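## Task

Remove the wooden tile from the small wooden box's drawer and set it directly on the bare table surface, touching nothing else, then close the drawer. The box must stay roughly at its current spot and keep its current heading, and the other object must remain inside the drawer. Everything must stay in that state without the robot holding it.

## Robot and tools

Robot: two arms, left_arm and right_arm, each ending in a parallel two-finger gripper. The fingers point along the gripper's own +z axis and spread apart along its y axis. The reported end_effector_position sits between the finger pads, roughly 1 cm short of the tips.

Frame: one scene frame for both arms. Origin on the table top midway between the arms; +z up, +x out across the table, and left_arm is mounted on the +y side. The arm names do not match left or right in any picture. Printed hand positions can be slightly wrong, worse when the arm reaches far.

The row format (used everywhere): 16 plain numbers covering both arms in one list, even when one arm is idle. First left_arm: x, y, z (metres, scene frame), qw, qx, qy, qz (unit quaternion, w first, scene frame), opening; then the same eight for right_arm. Position and quaternion are absolute targets (a pose), not offsets. Opening runs from -1 (closed) to +1 (fully open, 0.094 m). A target more than 0.6 m from that arm's last reported position along any axis of its gripper is rejected and nothing moves. To hold an orientation steady, repeat the exact quaternion you chose rather than copying the drifting one from the last result. For an arm meant to stay still, resend the pose it had in the result before it stopped, plus its desired opening.

Tools:
- execute_actions {"actions": [...], "pictures": bool}. An empty list just reports the state. One action {"rows": [[16 numbers], ...], "steps": n} with up to 15 rows and n at most 15 steps of 1/30 s; each row is one step and the final row repeats to fill the count (default 15). A wait {"steps": n} with n up to 300 sends nothing and counts from the previous result, including your thinking time.
- move {"target": [16 numbers], "speed": m/s from 0.002 to 0.5, default 0.25; rotation capped at twice that in rad/s}. Both grippers travel in straight lines to their absolute poses, finishing together, lasting 0.5 to 10 s (cut off at 10 s). Openings are applied at the start. It does not avoid obstacles or the other arm. Grippers lag, wander, and may overshoot the speed near full stretch. The result adds a move: line with the ending (done, off_target, moving, held, fault) and active limits (paced: the pose was clipped; held: a check blocked some steps, after which motion can jump fast), plus each gripper's distance to its target. If only one arm is named, the other finished fine.
- wait {"seconds": 0 to 10}: lets physics run with no new command.
- zoom_image {"camera": one of cam_high, cam_low, cam_left_wrist, cam_right_wrist, "region": [x0, y0, x1, y1] pixels, top-left origin, at most 504 by 504}: a sharper crop of the latest image.
- finished_scene {"scene": current scene number}: irreversible; grades the scene and opens the next task.

Control behaviour: each step the command is clipped to within 70 mm and 16 degrees of the measured pose, then solved by damped IK that favours position over orientation. After an action ends the arm only continues to its last clipped pose, so read the result and send the remainder. Joint friction can leave the gripper up to about 31 mm off, and tiny commands may not move it at all. Elbows cannot fully straighten. Joint limits (rad, base to gripper): waist -2.618..3.054, shoulder 0..3.142, elbow 0..3.142, wrist pitch -1.571..1.571, wrist yaw -1.571..1.571, wrist roll -2.094..2.094. The simulation keeps running while you compose replies.

Results: a state line left_arm: … | right_arm: … with each gripper's position and quaternion; grip_measured per arm on the same scale as opening (the last Joint positions value is the opening in metres; each gripper reads up to about 1 mm off). Hand target shows where the controller is now steering. pose unreachable means the clearance check altered or blocked that arm's command; HELD marks steps not sent. Joint torques are raw drive outputs with offsets and noise, not clean load readings. MOTOR HOT appears from 75 °C; at 90 °C the arm halts 10 s, at 100 °C it goes limp and drops. FAULT lines report stops. Pictures from all four cameras (504x504) come with results unless disabled.

Gripping: command an opening below grip_measured to hold; about 0.03 below is firm, less is gentler. Pads push roughly 50-62 N, less on very thin parts, with a brief spike at first contact.

Cautions: something may occasionally jerk a held part or shove a loose object, so grip firmly. Never let anything leave the table. Avoid collisions or hard pressing between the arms. Approach contacts slowly; faster moves and targets set deeper past a surface hit harder. Avoid drops, slips and slams, and don't drag or twist the box while pulling or pushing the drawer; steady it with the other arm if needed. Release everything before finishing, since the result must hold on its own.

Each tool is called as name([rows], argument=value, ...), one row to a line, values as JSON.

## Session

execute_actions(actions=[])

Scene clock: 0.00 s of 6000.00 s.
left_arm: end_effector_position=(+0.5236, +0.5141, +0.3222) grip_measured=+1.000 end_effector_quat_wxyz=(-0.161, +0.506, +0.681, +0.504) | right_arm: end_effector_position=(+0.3087, -0.1003, +0.3419) grip_measured=+1.000 end_effector_quat_wxyz=(+0.644, -0.372, +0.667, -0.045)
Joint positions: left_arm=[ 0.117  2.244  2.57  -1.215 -0.968  1.727  0.094] | right_arm=[ 0.863  1.124  1.013 -0.075  0.45  -0.498  0.094]
Joint velocities: left_arm=[ 0.002 -0.017  0.002 -0.037  0.037  0.007  0.   ] | right_arm=[-0.012 -0.007  0.007 -0.037 -0.007 -0.007  0.   ]
Joint torques (N m, as the arm reports them, + toward a larger angle): no reading
Motor temperatures (°C, as the motors report them): left_arm=[22 22 22 20 21 21] | right_arm=[20 20 22 22 23 19]
Hand target (left_arm): +0.524, +0.514, +0.322; -0.161, +0.506, +0.681, +0.504
Hand target (right_arm): +0.309, -0.100, +0.342; +0.644, -0.372, +0.667, -0.045

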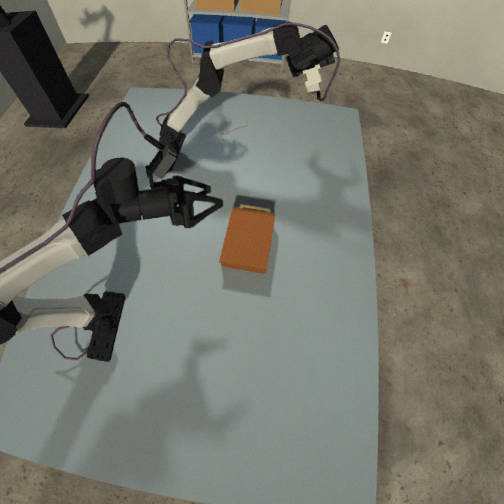

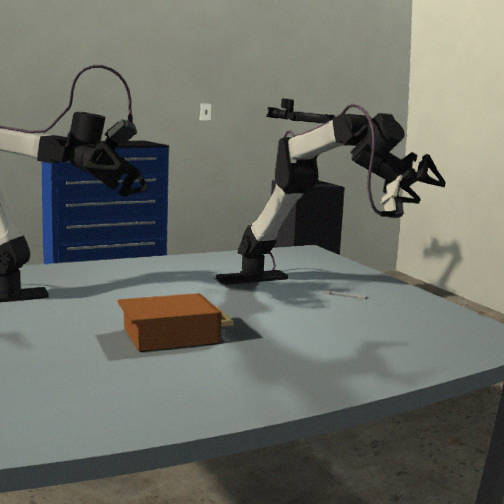

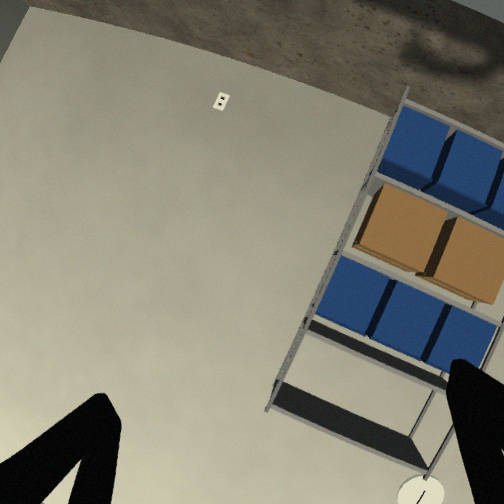

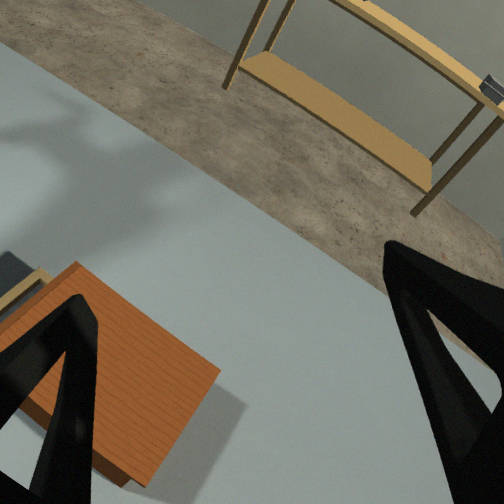

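move(target=[0.3,0.18,0.3,0,0,1,0,1,0.3,-0.1,0.3,0,0,1,0,1])

Scene clock: 11.13 s of 6000.00 s.
left_arm: end_effector_position=(+0.2967, +0.1790, +0.3036) grip_measured=+1.000 end_effector_quat_wxyz=(+0.178, +0.012, +0.980, -0.089) | right_arm: end_effector_position=(+0.2963, -0.0999, +0.2984) grip_measured=+1.000 end_effector_quat_wxyz=(+0.152, -0.013, +0.979, +0.133)
Joint positions: left_arm=[-0.501  1.534  1.944 -1.579 -0.024 -0.509  0.094] | right_arm=[ 0.689  1.808  2.225 -1.58  -0.004  0.695  0.094]
Joint velocities: left_arm=[ 0.022 -0.007 -0.012  0.007  0.022  0.007  0.   ] | right_arm=[-0.007  0.007 -0.007 -0.037  0.022  0.022  0.   ]
Joint torques (N m, as the arm reports them, + toward a larger angle): left_arm=[ 1.03 -7.26  4.76  1.17 -0.08 -0.12] | right_arm=[-0.98 -8.08  6.39  0.93  0.07  0.1 ]
Motor temperatures (°C, as the motors report them): left_arm=[22 26 23 21 21 21] | right_arm=[20 21 24 25 23 19]
Hand target (left_arm): +0.293, +0.184, +0.300; +0.170, +0.002, +0.981, -0.089
Hand target (right_arm): +0.298, -0.101, +0.299; +0.150, -0.007, +0.979, +0.136
Off the commanded pose (left_arm): 0.005 m, 23 deg; orientation clipped at the last step of the last action.
Off the commanded pose (right_arm): 0.004 m, 23 deg; orientation clipped at the last step of the last action.
joint sent to its limit (left arm) — the command would take joint 4 (wrist pitch) past its lower limit, so that joint was sent only as far as its limit.
joint sent to its limit (right arm) — the command would take joint 4 (wrist pitch) past its lower limit, so that joint was sent only as far as its limit.
After step 90, 3.57 s passed at rest.
move: off_target (left_arm, right_arm); limits=paced

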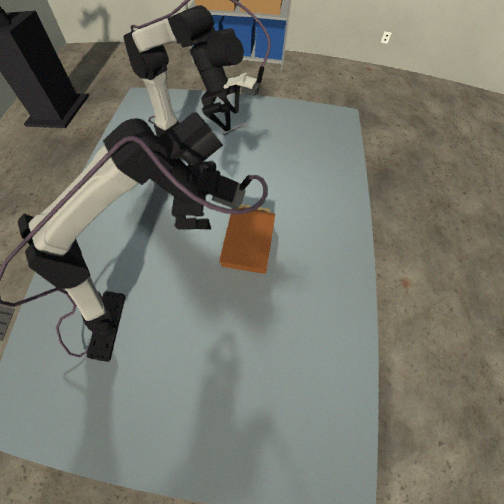

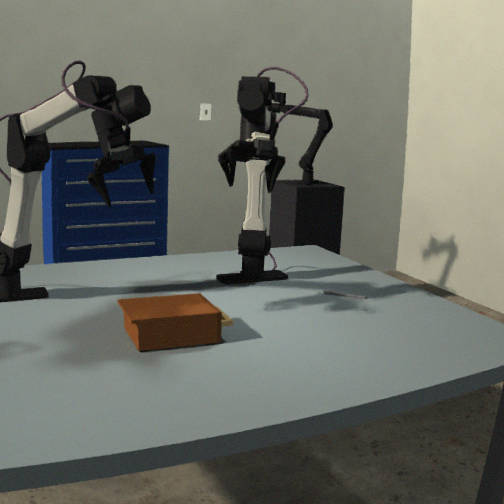

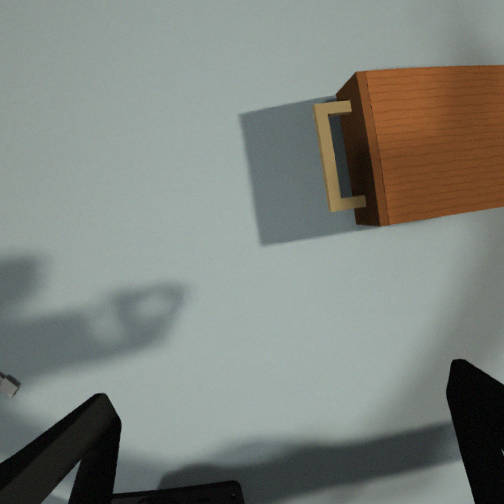

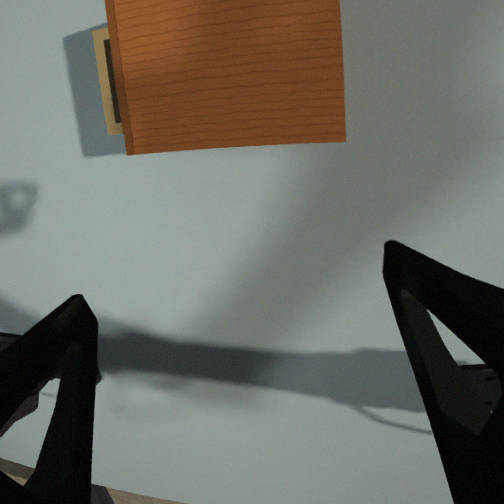

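move(target=[0.4,0.12,0.17,0,0,1,0,1,0.4,-0.1,0.17,0,0,1,0,1])

Scene clock: 20.10 s of 6000.00 s.
left_arm: end_effector_position=(+0.3946, +0.1181, +0.1658) grip_measured=+1.000 end_effector_quat_wxyz=(+0.031, +0.007, +0.999, -0.012) | right_arm: end_effector_position=(+0.3961, -0.0976, +0.1586) grip_measured=+1.000 end_effector_quat_wxyz=(+0.047, +0.002, +0.998, +0.038)
Joint positions: left_arm=[-0.5    2.159  2.233 -1.579 -0.011 -0.523  0.094] | right_arm=[ 0.546  2.298  2.431 -1.583 -0.012  0.583  0.094]
Joint velocities: left_arm=[-0.002 -0.007 -0.037  0.022  0.007 -0.007  0.   ] | right_arm=[ 0.027 -0.002 -0.012 -0.037 -0.022 -0.081  0.   ]
Joint torques (N m, as the arm reports them, + toward a larger angle): left_arm=[  0.91 -13.33   9.29   0.46  -0.06  -0.14] | right_arm=[ -0.73 -14.49   8.24   0.45   0.17  -0.06]
Motor temperatures (°C, as the motors report them): left_arm=[22 26 23 22 21 21] | right_arm=[20 23 25 25 23 19]
Hand target (left_arm): +0.399, +0.120, +0.172; +0.038, -0.002, +0.999, -0.019
Hand target (right_arm): +0.401, -0.098, +0.171; +0.065, +0.001, +0.997, +0.045
Off the commanded pose (left_arm): 0.007 m, 4 deg.
Off the commanded pose (right_arm): 0.012 m, 7 deg.
joint sent to its limit (left arm) — the command would take joint 4 (wrist pitch) past its lower limit, so that joint was sent only as far as its limit.
joint sent to its limit (right arm) — the command would take joint 4 (wrist pitch) past its lower limit, so that joint was sent only as far as its limit.
After step 90, 4.57 s passed at rest.
move: off_target (left_arm, right_arm)

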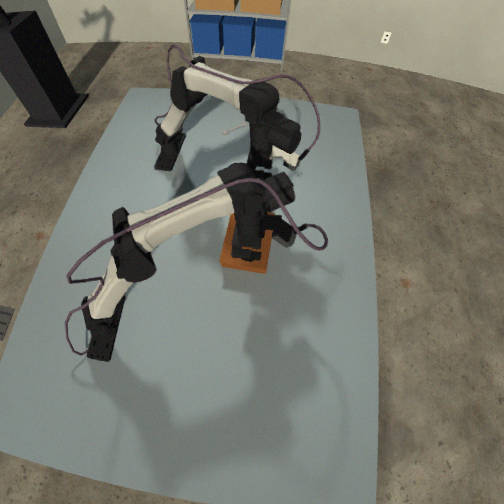

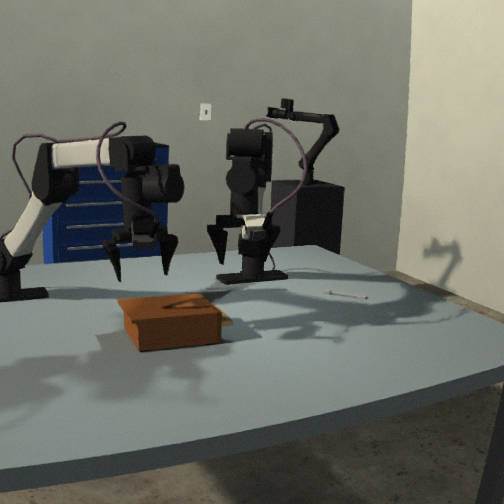

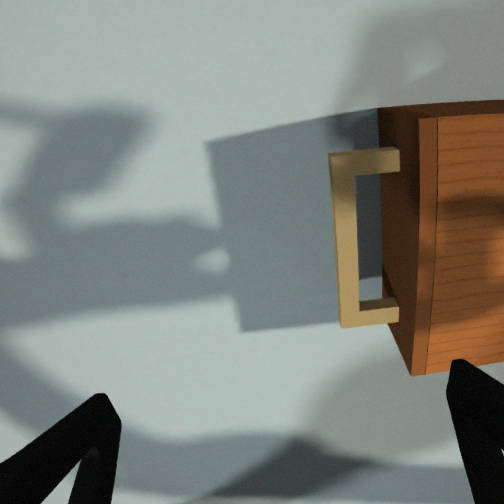

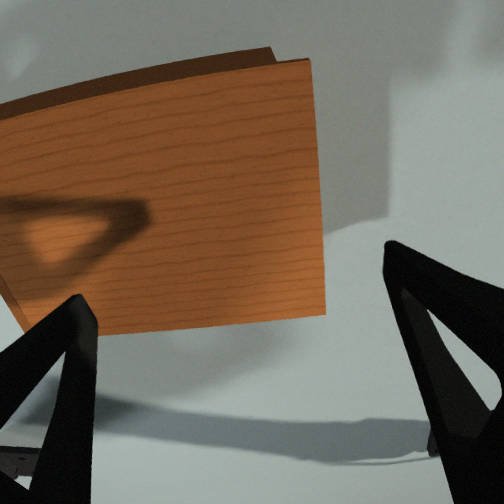

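move(target=[0.4,0.075,0.1,0,0,1,0,-0.3,0.4,-0.1,0.1,0,0,1,0,-1], speed=0.15)

Scene clock: 39.53 s of 6000.00 s.
left_arm: end_effector_position=(+0.3969, +0.0826, +0.0982) grip_measured=-0.298 end_effector_quat_wxyz=(-0.009, +0.001, +1.000, +0.010) | right_arm: end_effector_position=(+0.3981, -0.0969, +0.1006) grip_measured=-0.979 end_effector_quat_wxyz=(-0.005, +0.001, +1.000, +0.002)
Joint positions: left_arm=[-0.564  2.323  2.233 -1.507 -0.006 -0.6    0.033] | right_arm=[ 0.546  2.421  2.416 -1.572 -0.009  0.581  0.001]
Joint velocities: left_arm=[ 0.002  0.007 -0.007  0.037  0.022 -0.066 -0.   ] | right_arm=[-0.007 -0.002  0.012 -0.007 -0.051  0.007  0.   ]
Joint torques (N m, as the arm reports them, + toward a larger angle): left_arm=[ -0.53 -14.45   8.77   0.43  -0.07  -0.15] | right_arm=[ -0.55 -14.97   5.21   0.35   0.17   0.02]
Motor temperatures (°C, as the motors report them): left_arm=[22 32 26 21 21 21] | right_arm=[20 31 28 24 23 19]
Hand target (left_arm): +0.400, +0.076, +0.101; +0.000, -0.000, +1.000, +0.001
Hand target (right_arm): +0.401, -0.099, +0.100; -0.001, +0.000, +1.000, +0.001
Off the commanded pose (left_arm): 0.008 m, 2 deg.
Off the commanded pose (right_arm): 0.004 m, 1 deg.
After step 90, 15.50 s passed at rest.
move: done

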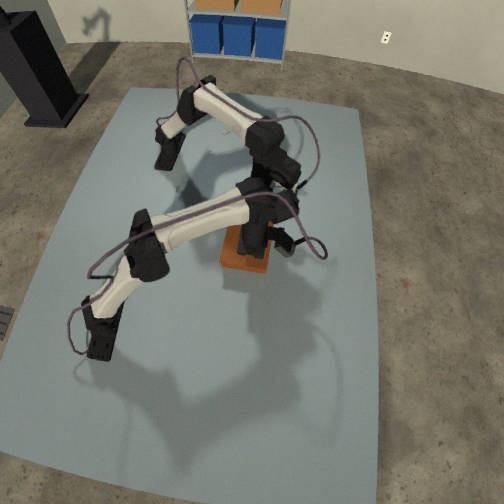

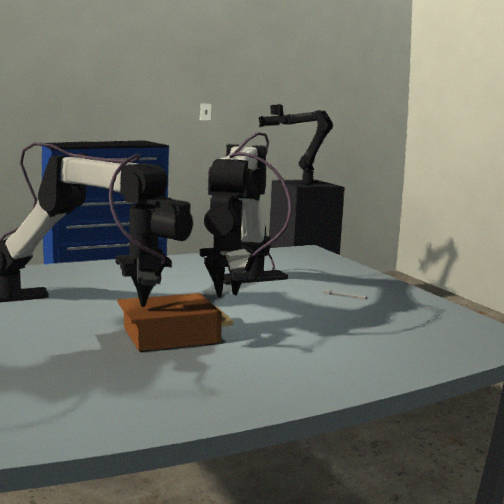

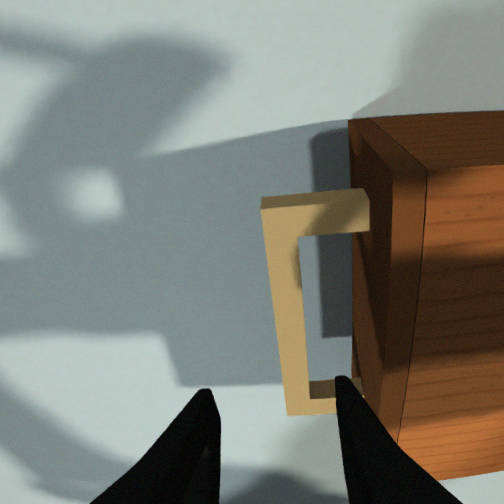

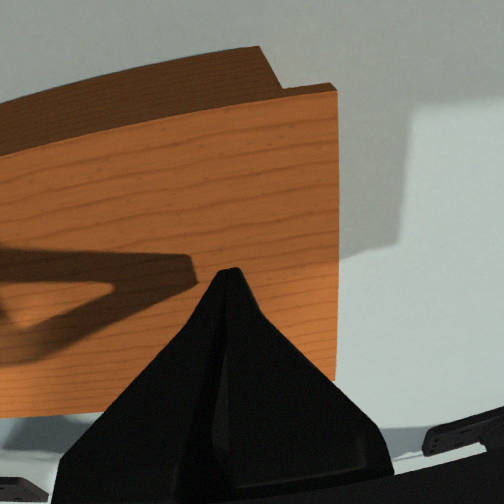

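move(target=[0.405,0.068,0.07,0,0,1,0,-0.3,0.4,-0.1,0.075,0,0,1,0,-1], speed=0.05)

Scene clock: 48.37 s of 6000.00 s.
left_arm: end_effector_position=(+0.4110, +0.0728, +0.0825) grip_measured=-0.298 end_effector_quat_wxyz=(+0.011, -0.002, +1.000, -0.005) | right_arm: end_effector_position=(+0.3973, -0.0975, +0.0893) grip_measured=-0.980 end_effector_quat_wxyz=(+0.001, +0.001, +1.000, +0.006)
Joint positions: left_arm=[-0.564  2.341  2.201 -1.407 -0.005 -0.607  0.033] | right_arm=[ 0.546  2.373  2.285 -1.475 -0.009  0.581  0.001]
Joint velocities: left_arm=[-0.017 -0.012 -0.002 -0.007  0.022 -0.037 -0.001] | right_arm=[ 0.002  0.002 -0.027 -0.007  0.007  0.007 -0.001]
Joint torques (N m, as the arm reports them, + toward a larger angle): left_arm=[ -0.91 -13.81   5.28   0.54  -0.06  -0.15] | right_arm=[ -0.41 -13.39   3.3    0.65   0.18  -0.07]
Motor temperatures (°C, as the motors report them): left_arm=[22 34 27 21 21 21] | right_arm=[20 35 27 24 23 19]
Hand target (left_arm): +0.405, +0.068, +0.070; -0.000, +0.000, +1.000, +0.000
Hand target (right_arm): +0.400, -0.100, +0.075; -0.001, -0.000, +1.000, -0.000
Off the commanded pose (left_arm): 0.015 m, 1 deg.
Off the commanded pose (right_arm): 0.015 m, 1 deg.
After step 90, 4.77 s passed at rest.
move: off_target (left_arm, right_arm)

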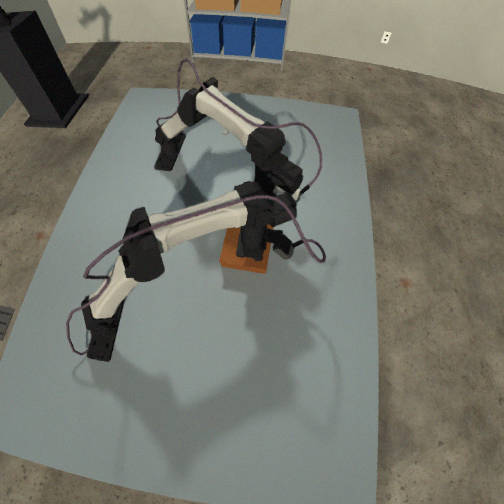

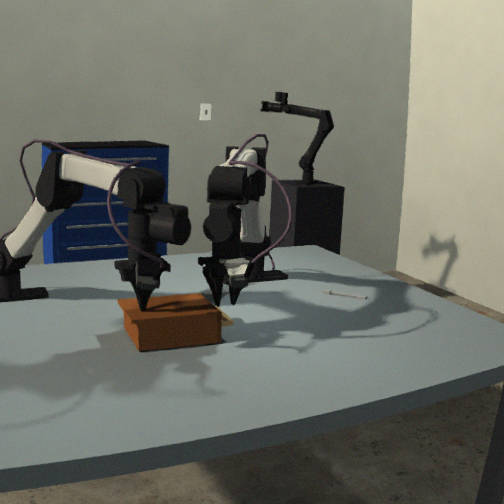

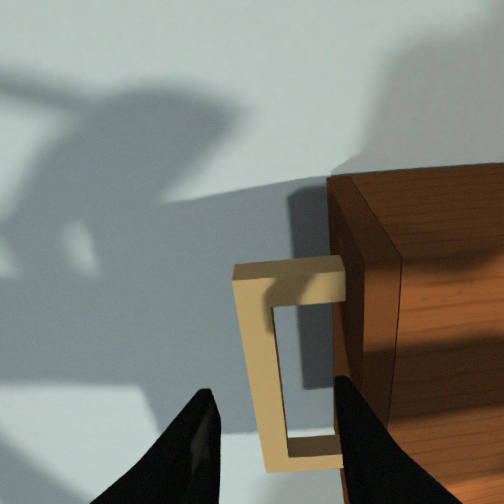

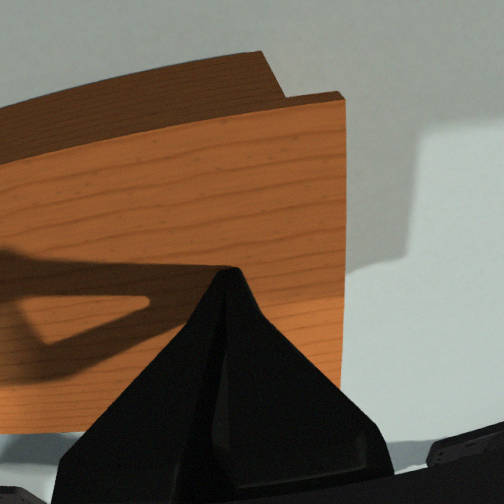

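move(target=[0.4,0.088,0.075,0,0,0.985,-0.174,-0.4,0.4,-0.1,0.075,0,0,1,0,-1], speed=0.1)

move(target=[0.4,0.075,0.04,0,0,0.985,-0.174,-0.4,0.4,-0.1,0.075,0,0,1,0,-1], speed=0.04)

Scene clock: 64.80 s of 6000.00 s.
left_arm: end_effector_position=(+0.4006, +0.0828, +0.0771) grip_measured=-0.398 end_effector_quat_wxyz=(-0.002, +0.001, +0.985, -0.173) | right_arm: end_effector_position=(+0.3974, -0.0974, +0.0896) grip_measured=-0.980 end_effector_quat_wxyz=(+0.001, +0.001, +1.000, +0.006)
Joint positions: left_arm=[-0.439  2.106  1.751 -1.054  0.309 -0.5    0.028] | right_arm=[ 0.546  2.373  2.285 -1.474 -0.009  0.581  0.001]
Joint velocities: left_arm=[-0.002 -0.012 -0.002 -0.007 -0.051 -0.007 -0.001] | right_arm=[ 0.012 -0.007 -0.007 -0.007 -0.051  0.007  0.001]
Joint torques (N m, as the arm reports them, + toward a larger angle): left_arm=[  0.95 -14.31   5.45   0.83   0.11   0.05] | right_arm=[ -0.83 -13.24   2.98   0.63   0.17  -0.08]
Motor temperatures (°C, as the motors report them): left_arm=[22 37 26 21 21 21] | right_arm=[20 37 26 24 23 19]
Hand target (left_arm): +0.399, +0.087, +0.075; -0.003, +0.001, +0.985, -0.175
Hand target (right_arm): +0.400, -0.100, +0.075; -0.001, +0.000, +1.000, -0.000
Off the commanded pose (left_arm): 0.006 m, 0 deg.
Off the commanded pose (right_arm): 0.015 m, 1 deg.
After step 90, 11.20 s passed at rest.
move: off_target (right_arm)

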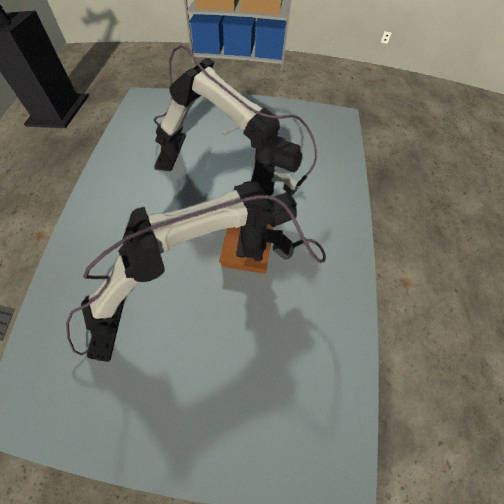

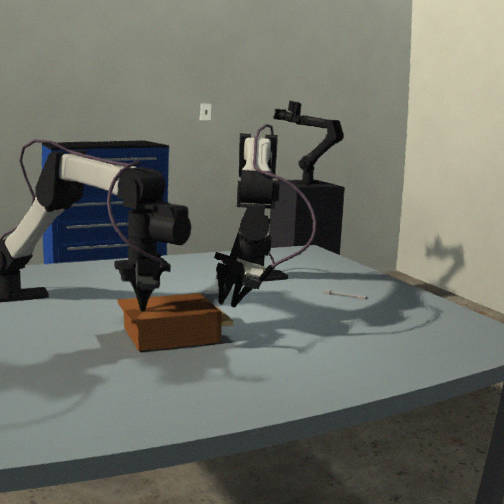

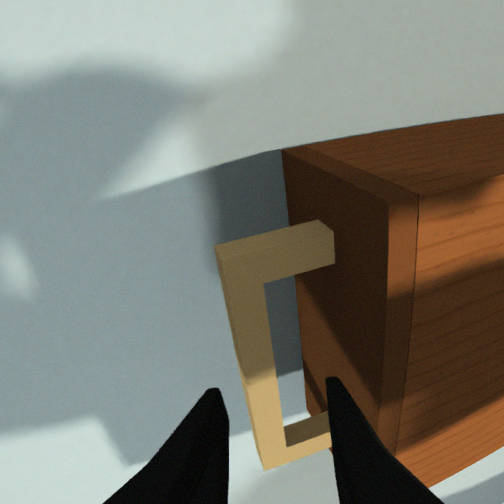

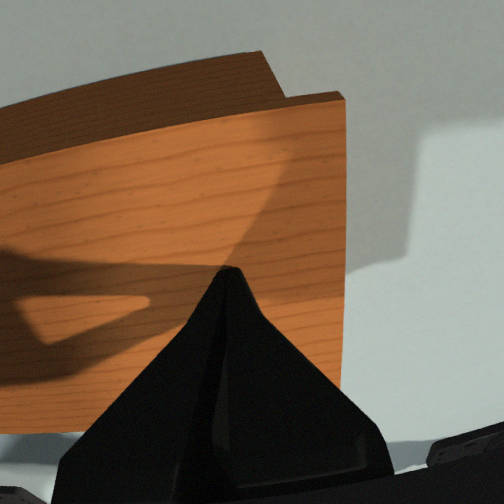

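Scene clock: 66.13 s of 6000.00 s.
left_arm: end_effector_position=(+0.4078, +0.0790, +0.0529) grip_measured=-0.398 end_effector_quat_wxyz=(+0.012, -0.002, +0.983, -0.181) | right_arm: end_effector_position=(+0.3974, -0.0974, +0.0896) grip_measured=-0.980 end_effector_quat_wxyz=(+0.001, +0.001, +1.000, +0.006)
Joint positions: left_arm=[-0.439  2.124  1.676 -0.928  0.309 -0.512  0.028] | right_arm=[ 0.546  2.373  2.285 -1.474 -0.009  0.581  0.001]
Joint velocities: left_arm=[ 0.017 -0.027 -0.012  0.007 -0.051 -0.051  0.   ] | right_arm=[-0.002 -0.007  0.002 -0.022  0.022 -0.051  0.   ]
Joint torques (N m, as the arm reports them, + toward a larger angle): left_arm=[ -1.14 -12.34   5.73   0.91   0.03  -0.12] | right_arm=[ -0.69 -13.41   3.11   0.63   0.19  -0.02]
Motor temperatures (°C, as the motors report them): left_arm=[22 37 26 21 21 21] | right_arm=[20 38 26 24 23 19]
Hand target (left_arm): +0.400, +0.076, +0.040; -0.000, +0.000, +0.985, -0.174
Hand target (right_arm): +0.400, -0.100, +0.075; -0.001, +0.000, +1.000, -0.000
Off the commanded pose (left_arm): 0.016 m, 2 deg.
Off the commanded pose (right_arm): 0.015 m, 1 deg.
move: off_target (left_arm, right_arm)

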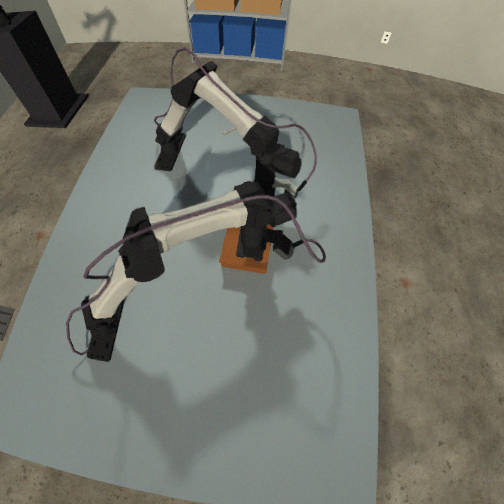

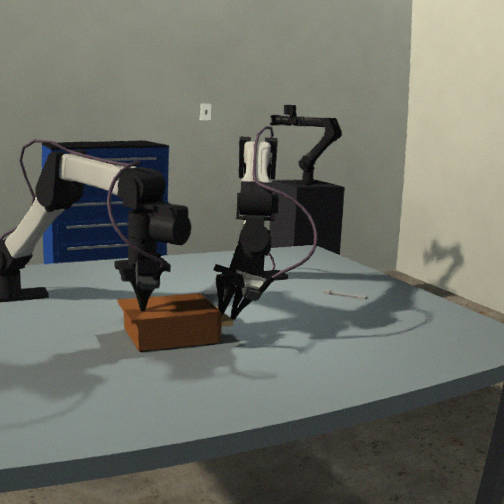

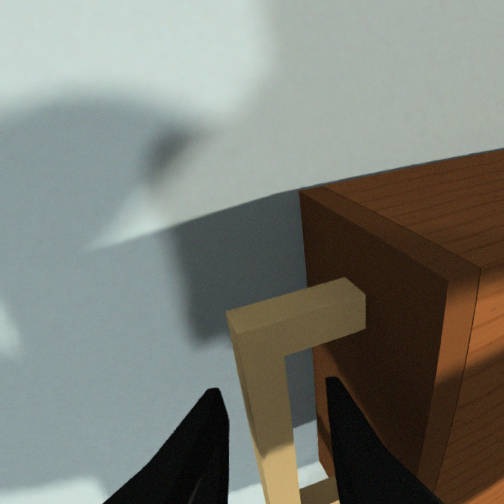

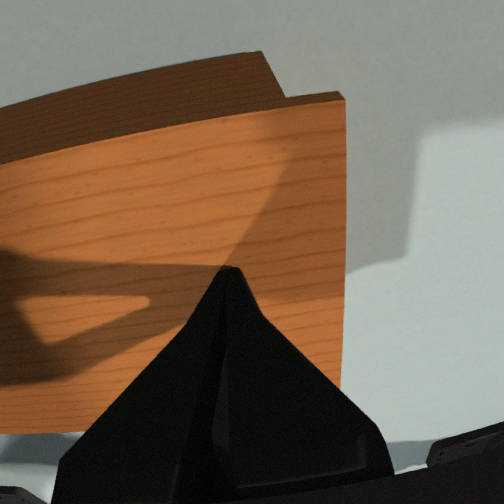

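move(target=[0.39,0.074,0.022,0,0,0.985,-0.174,-0.4,0.4,-0.1,0.065,0,0,1,0,-1], speed=0.04)

Scene clock: 72.50 s of 6000.00 s.
left_arm: end_effector_position=(+0.3962, +0.0759, +0.0301) grip_measured=-0.398 end_effector_quat_wxyz=(+0.005, -0.000, +0.984, -0.179) | right_arm: end_effector_position=(+0.3973, -0.0975, +0.0886) grip_measured=-0.980 end_effector_quat_wxyz=(+0.007, +0.001, +1.000, +0.010)
Joint positions: left_arm=[-0.458  2.124  1.584 -0.845  0.309 -0.526  0.028] | right_arm=[ 0.546  2.349  2.239 -1.438 -0.009  0.581  0.001]
Joint velocities: left_arm=[-0.002  0.002  0.007  0.051  0.022 -0.037  0.001] | right_arm=[-0.012  0.002  0.002 -0.051 -0.051  0.022 -0.001]
Joint torques (N m, as the arm reports them, + toward a larger angle): left_arm=[ -0.79 -13.19   5.4    0.88   0.01  -0.11] | right_arm=[ -0.74 -11.74   2.76   0.7    0.18  -0.07]
Motor temperatures (°C, as the motors report them): left_arm=[22 37 26 22 21 21] | right_arm=[20 38 26 24 23 19]
Hand target (left_arm): +0.390, +0.075, +0.022; -0.000, +0.000, +0.985, -0.173
Hand target (right_arm): +0.400, -0.100, +0.065; -0.001, -0.000, +1.000, -0.000
Off the commanded pose (left_arm): 0.010 m, 1 deg.
Off the commanded pose (right_arm): 0.024 m, 1 deg.
After step 90, 2.20 s passed at rest.
move: off_target (right_arm)

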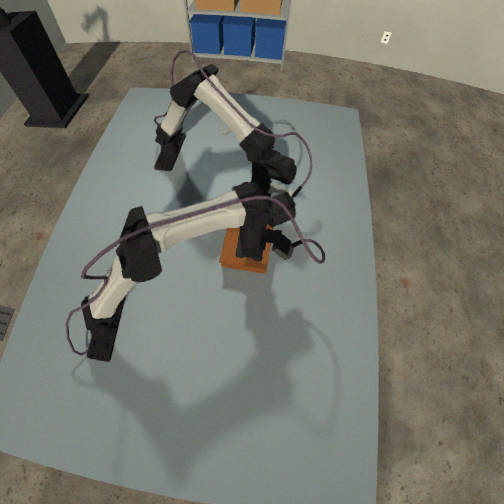

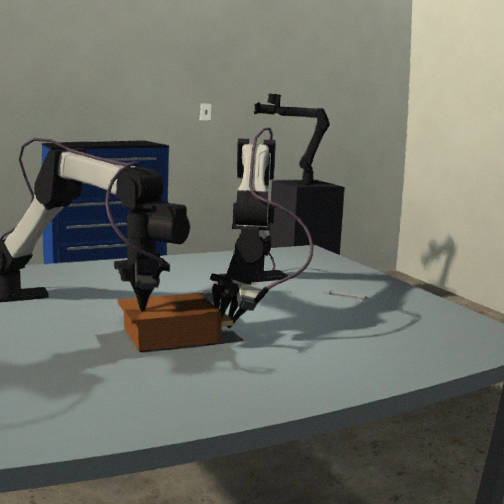

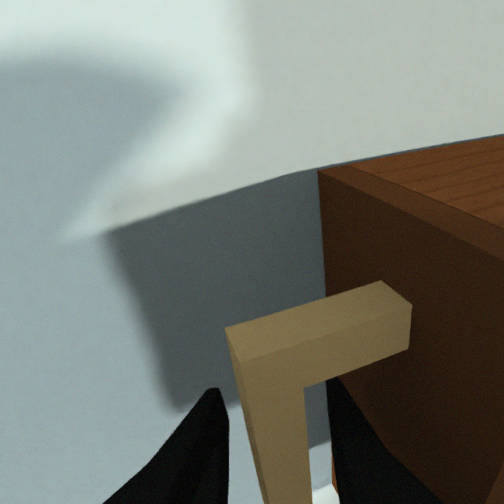

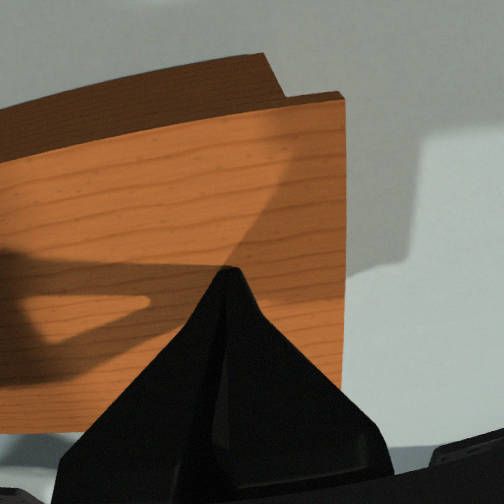

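Hooked; pull without gripping.

move(target=[0.39,0.2,0.03,0,0,0.985,-0.174,-0.4,0.4,-0.1,0.065,0,0,1,0,-1], speed=0.06)

Scene clock: 87.00 s of 6000.00 s.
left_arm: end_effector_position=(+0.4008, +0.1758, +0.0422) grip_measured=-0.398 end_effector_quat_wxyz=(+0.017, +0.011, +0.977, -0.212) | right_arm: end_effector_position=(+0.4003, -0.0958, +0.0716) grip_measured=-0.980 end_effector_quat_wxyz=(+0.003, +0.001, +1.000, +0.007)
Joint positions: left_arm=[-0.193  1.988  1.413 -0.862  0.408 -0.236  0.028] | right_arm=[ 0.546  2.375  2.217 -1.4   -0.008  0.581  0.001]
Joint velocities: left_arm=[-0.017  0.002 -0.007 -0.007  0.022  0.051 -0.   ] | right_arm=[-0.007 -0.002 -0.002 -0.037  0.007 -0.037  0.001]
Joint torques (N m, as the arm reports them, + toward a larger angle): left_arm=[  1.91 -12.29   4.57   0.38  -0.33   0.11] | right_arm=[ -0.7  -13.91   4.63   0.33   0.17  -0.03]
Motor temperatures (°C, as the motors report them): left_arm=[22 38 26 22 21 21] | right_arm=[20 39 25 24 23 19]
Hand target (left_arm): +0.390, +0.197, +0.031; -0.000, -0.000, +0.984, -0.178
Hand target (right_arm): +0.400, -0.100, +0.065; -0.000, +0.000, +1.000, +0.000
Off the commanded pose (left_arm): 0.029 m, 5 deg.
Off the commanded pose (right_arm): 0.008 m, 1 deg.
After step 90, 9.07 s passed at rest.
move: off_target (left_arm)

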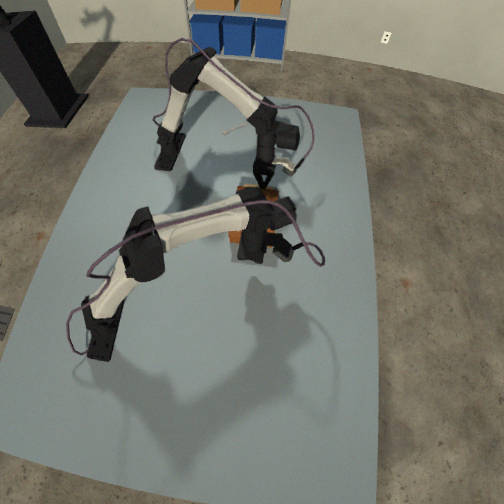

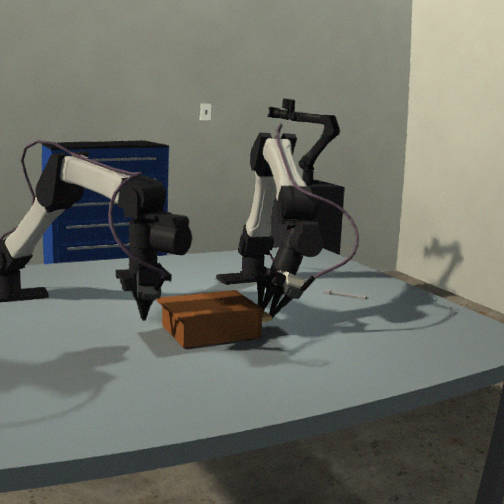

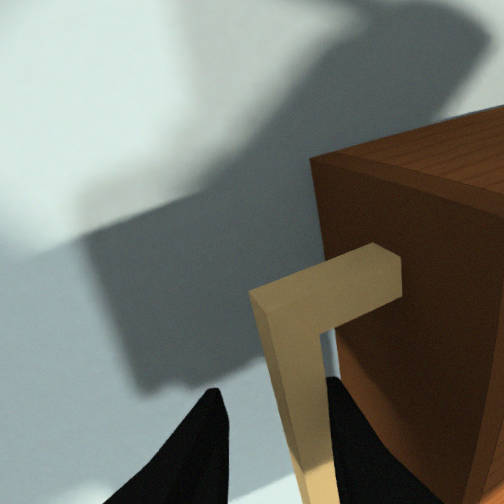

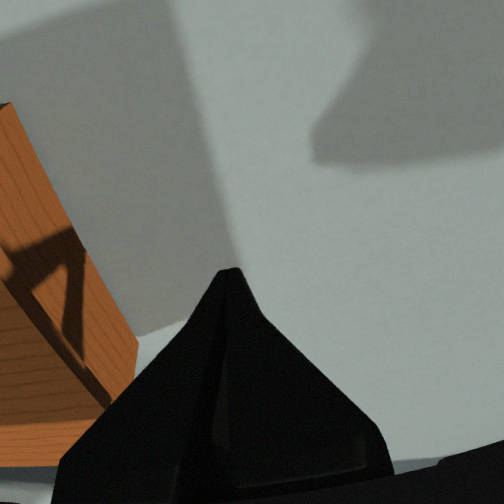

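move(target=[0.395,0.18,0.03,0,0,0.985,-0.174,-0.4,0.4,-0.13,0.08,0,0,0.707,0.707,-0.3], speed=0.2)

Scene clock: 103.37 s of 6000.00 s.
left_arm: end_effector_position=(+0.4000, +0.1746, +0.0403) grip_measured=-0.398 end_effector_quat_wxyz=(+0.017, +0.005, +0.980, -0.198) | right_arm: end_effector_position=(+0.4045, -0.1279, +0.0816) grip_measured=-0.302 end_effector_quat_wxyz=(+0.005, -0.012, +0.717, +0.697)
Joint positions: left_arm=[-0.208  1.988  1.413 -0.861  0.379 -0.262  0.028] | right_arm=[ 0.097  2.266  1.026  1.003 -1.448  1.312  0.033]
Joint velocities: left_arm=[ 0.007 -0.017  0.007  0.037  0.037 -0.022 -0.001] | right_arm=[-0.017  0.066 -0.042  0.388  0.037  0.3    0.001]
Joint torques (N m, as the arm reports them, + toward a larger angle): left_arm=[ -0.39 -10.14   7.76   0.42  -0.23  -0.11] | right_arm=[ -0.71 -11.16   2.94   1.53  -0.05  -0.02]
Motor temperatures (°C, as the motors report them): left_arm=[22 38 26 21 21 21] | right_arm=[20 41 25 25 23 19]
Hand target (left_arm): +0.395, +0.180, +0.030; +0.001, +0.000, +0.985, -0.174
Hand target (right_arm): +0.403, -0.130, +0.078; +0.007, -0.005, +0.716, +0.698
Off the commanded pose (left_arm): 0.013 m, 3 deg.
Off the commanded pose (right_arm): 0.005 m, 2 deg.
After step 90, 7.83 s passed at rest.
move: off_target (left_arm)

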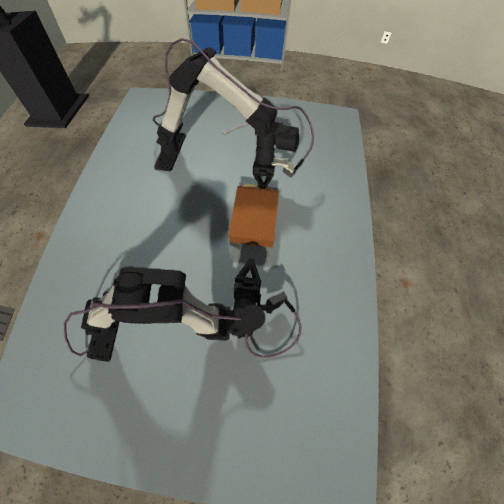

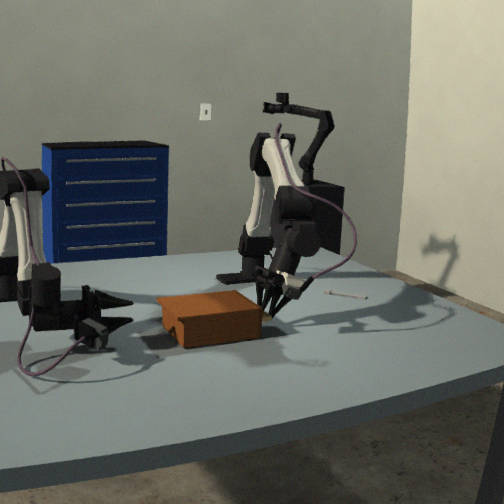

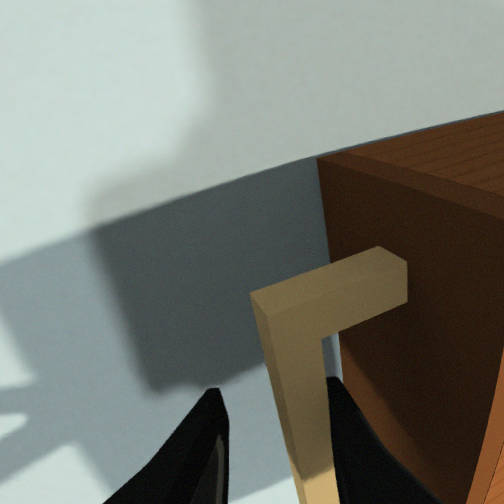

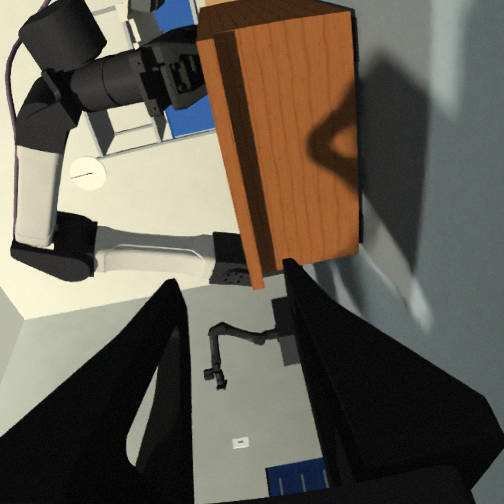

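Height seems about right.

move(target=[0.395,0.18,0.03,0,0,0.985,-0.174,-0.4,0.4,-0.055,0.08,0,0,0.707,0.707,-0.3], speed=0.08)

Scene clock: 110.13 s of 6000.00 s.
left_arm: end_effector_position=(+0.4000, +0.1746, +0.0403) grip_measured=-0.398 end_effector_quat_wxyz=(+0.017, +0.005, +0.980, -0.198) | right_arm: end_effector_position=(+0.3934, -0.0580, +0.0743) grip_measured=-0.302 end_effector_quat_wxyz=(-0.012, +0.010, +0.711, +0.703)
Joint positions: left_arm=[-0.208  1.988  1.413 -0.861  0.379 -0.262  0.028] | right_arm=[ 0.275  2.352  1.041  1.269 -1.267  1.562  0.033]
Joint velocities: left_arm=[ 0.007 -0.002 -0.012  0.022 -0.037 -0.037 -0.001] | right_arm=[-0.007 -0.012 -0.007  0.051  0.007 -0.022 -0.001]
Joint torques (N m, as the arm reports them, + toward a larger angle): left_arm=[ -0.37 -10.08   7.83   0.42  -0.23  -0.1 ] | right_arm=[ -0.01 -11.35   6.43   1.59   0.1    0.  ]
Motor temperatures (°C, as the motors report them): left_arm=[22 37 26 21 21 21] | right_arm=[20 40 25 26 23 19]
Hand target (left_arm): +0.395, +0.180, +0.031; +0.001, +0.000, +0.985, -0.174
Hand target (right_arm): +0.399, -0.055, +0.080; +0.000, +0.000, +0.707, +0.707
Off the commanded pose (left_arm): 0.013 m, 3 deg.
Off the commanded pose (right_arm): 0.009 m, 2 deg.
After step 90, 2.37 s passed at rest.
move: off_target (left_arm)

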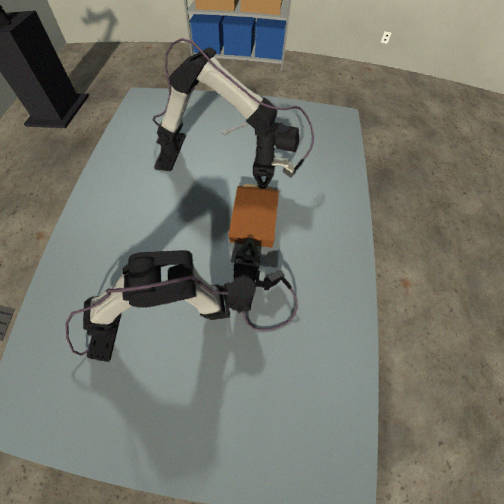

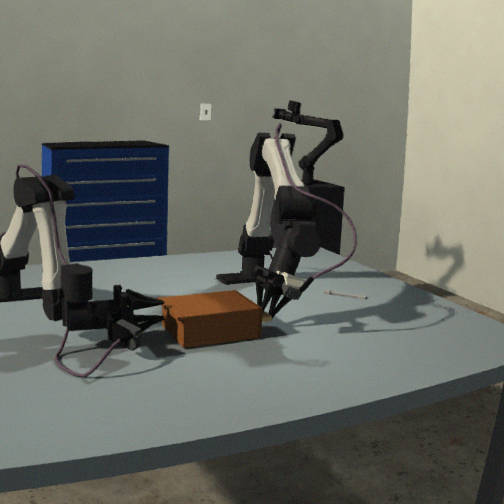

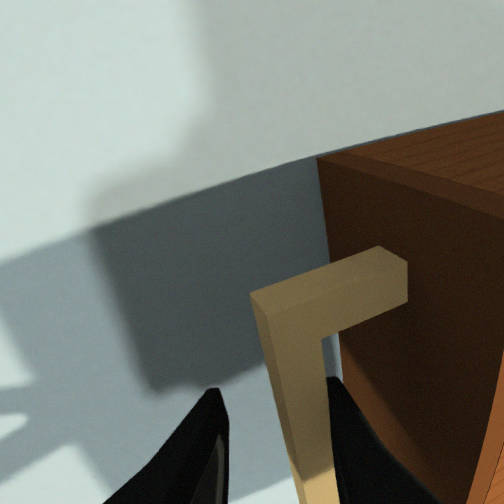

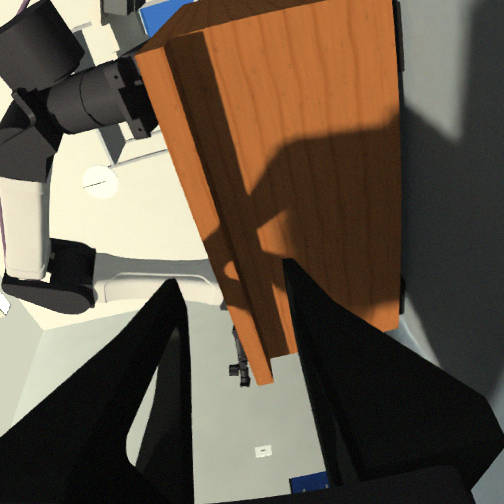

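move(target=[0.395,0.18,0.03,0,0,0.985,-0.174,-0.4,0.405,-0.028,0.086,0,0,0.707,0.707,-0.3], speed=0.04)

Scene clock: 118.27 s of 6000.00 s.
left_arm: end_effector_position=(+0.3997, +0.1764, +0.0396) grip_measured=-0.398 end_effector_quat_wxyz=(+0.016, +0.004, +0.981, -0.193) | right_arm: end_effector_position=(+0.4001, -0.0360, +0.0839) grip_measured=-0.302 end_effector_quat_wxyz=(-0.004, +0.002, +0.709, +0.705)
Joint positions: left_arm=[-0.208  1.988  1.413 -0.865  0.369 -0.262  0.028] | right_arm=[ 0.32   2.357  1.102  1.241 -1.22   1.567  0.033]
Joint velocities: left_arm=[-0.022 -0.002 -0.012  0.081 -0.11   0.007 -0.   ] | right_arm=[-0.022 -0.017  0.002 -0.037 -0.037  0.051 -0.001]
Joint torques (N m, as the arm reports them, + toward a larger angle): left_arm=[ -0.33 -10.05   7.83   0.45  -0.15  -0.11] | right_arm=[  0.78 -11.67   7.08   1.42   0.22  -0.03]
Motor temperatures (°C, as the motors report them): left_arm=[22 37 27 21 21 21] | right_arm=[20 40 26 27 23 19]
Hand target (left_arm): +0.395, +0.180, +0.030; +0.001, -0.000, +0.985, -0.174
Hand target (right_arm): +0.404, -0.028, +0.087; +0.000, +0.000, +0.707, +0.707
Off the commanded pose (left_arm): 0.011 m, 3 deg.
Off the commanded pose (right_arm): 0.010 m, 1 deg.
After step 90, 4.03 s passed at rest.
move: off_target (left_arm)

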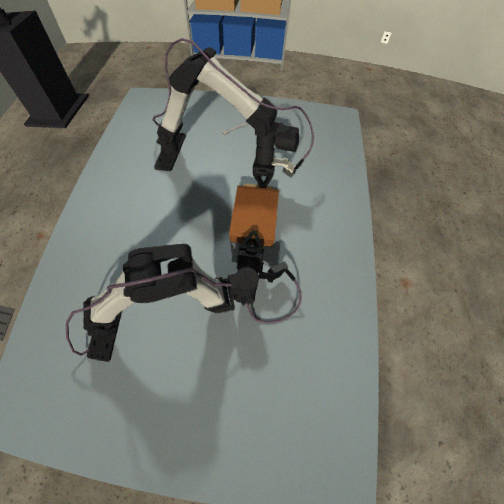

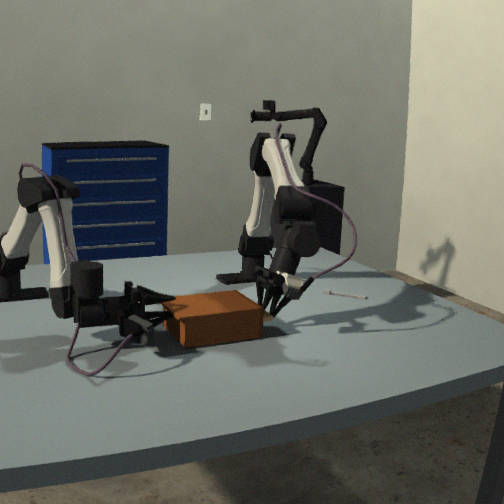

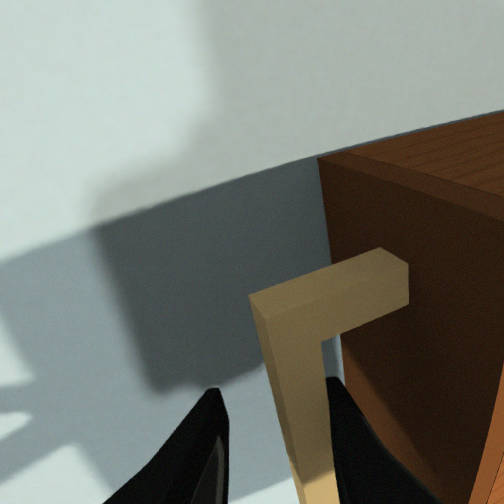

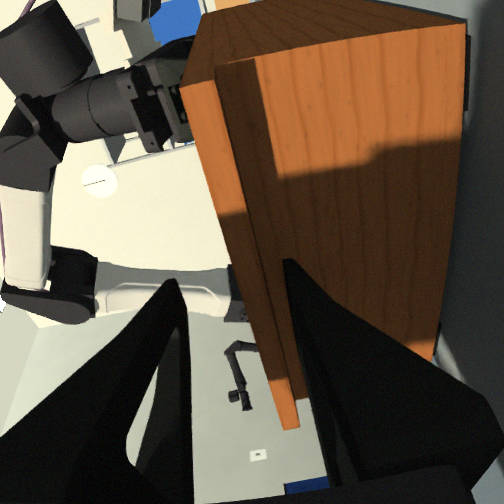

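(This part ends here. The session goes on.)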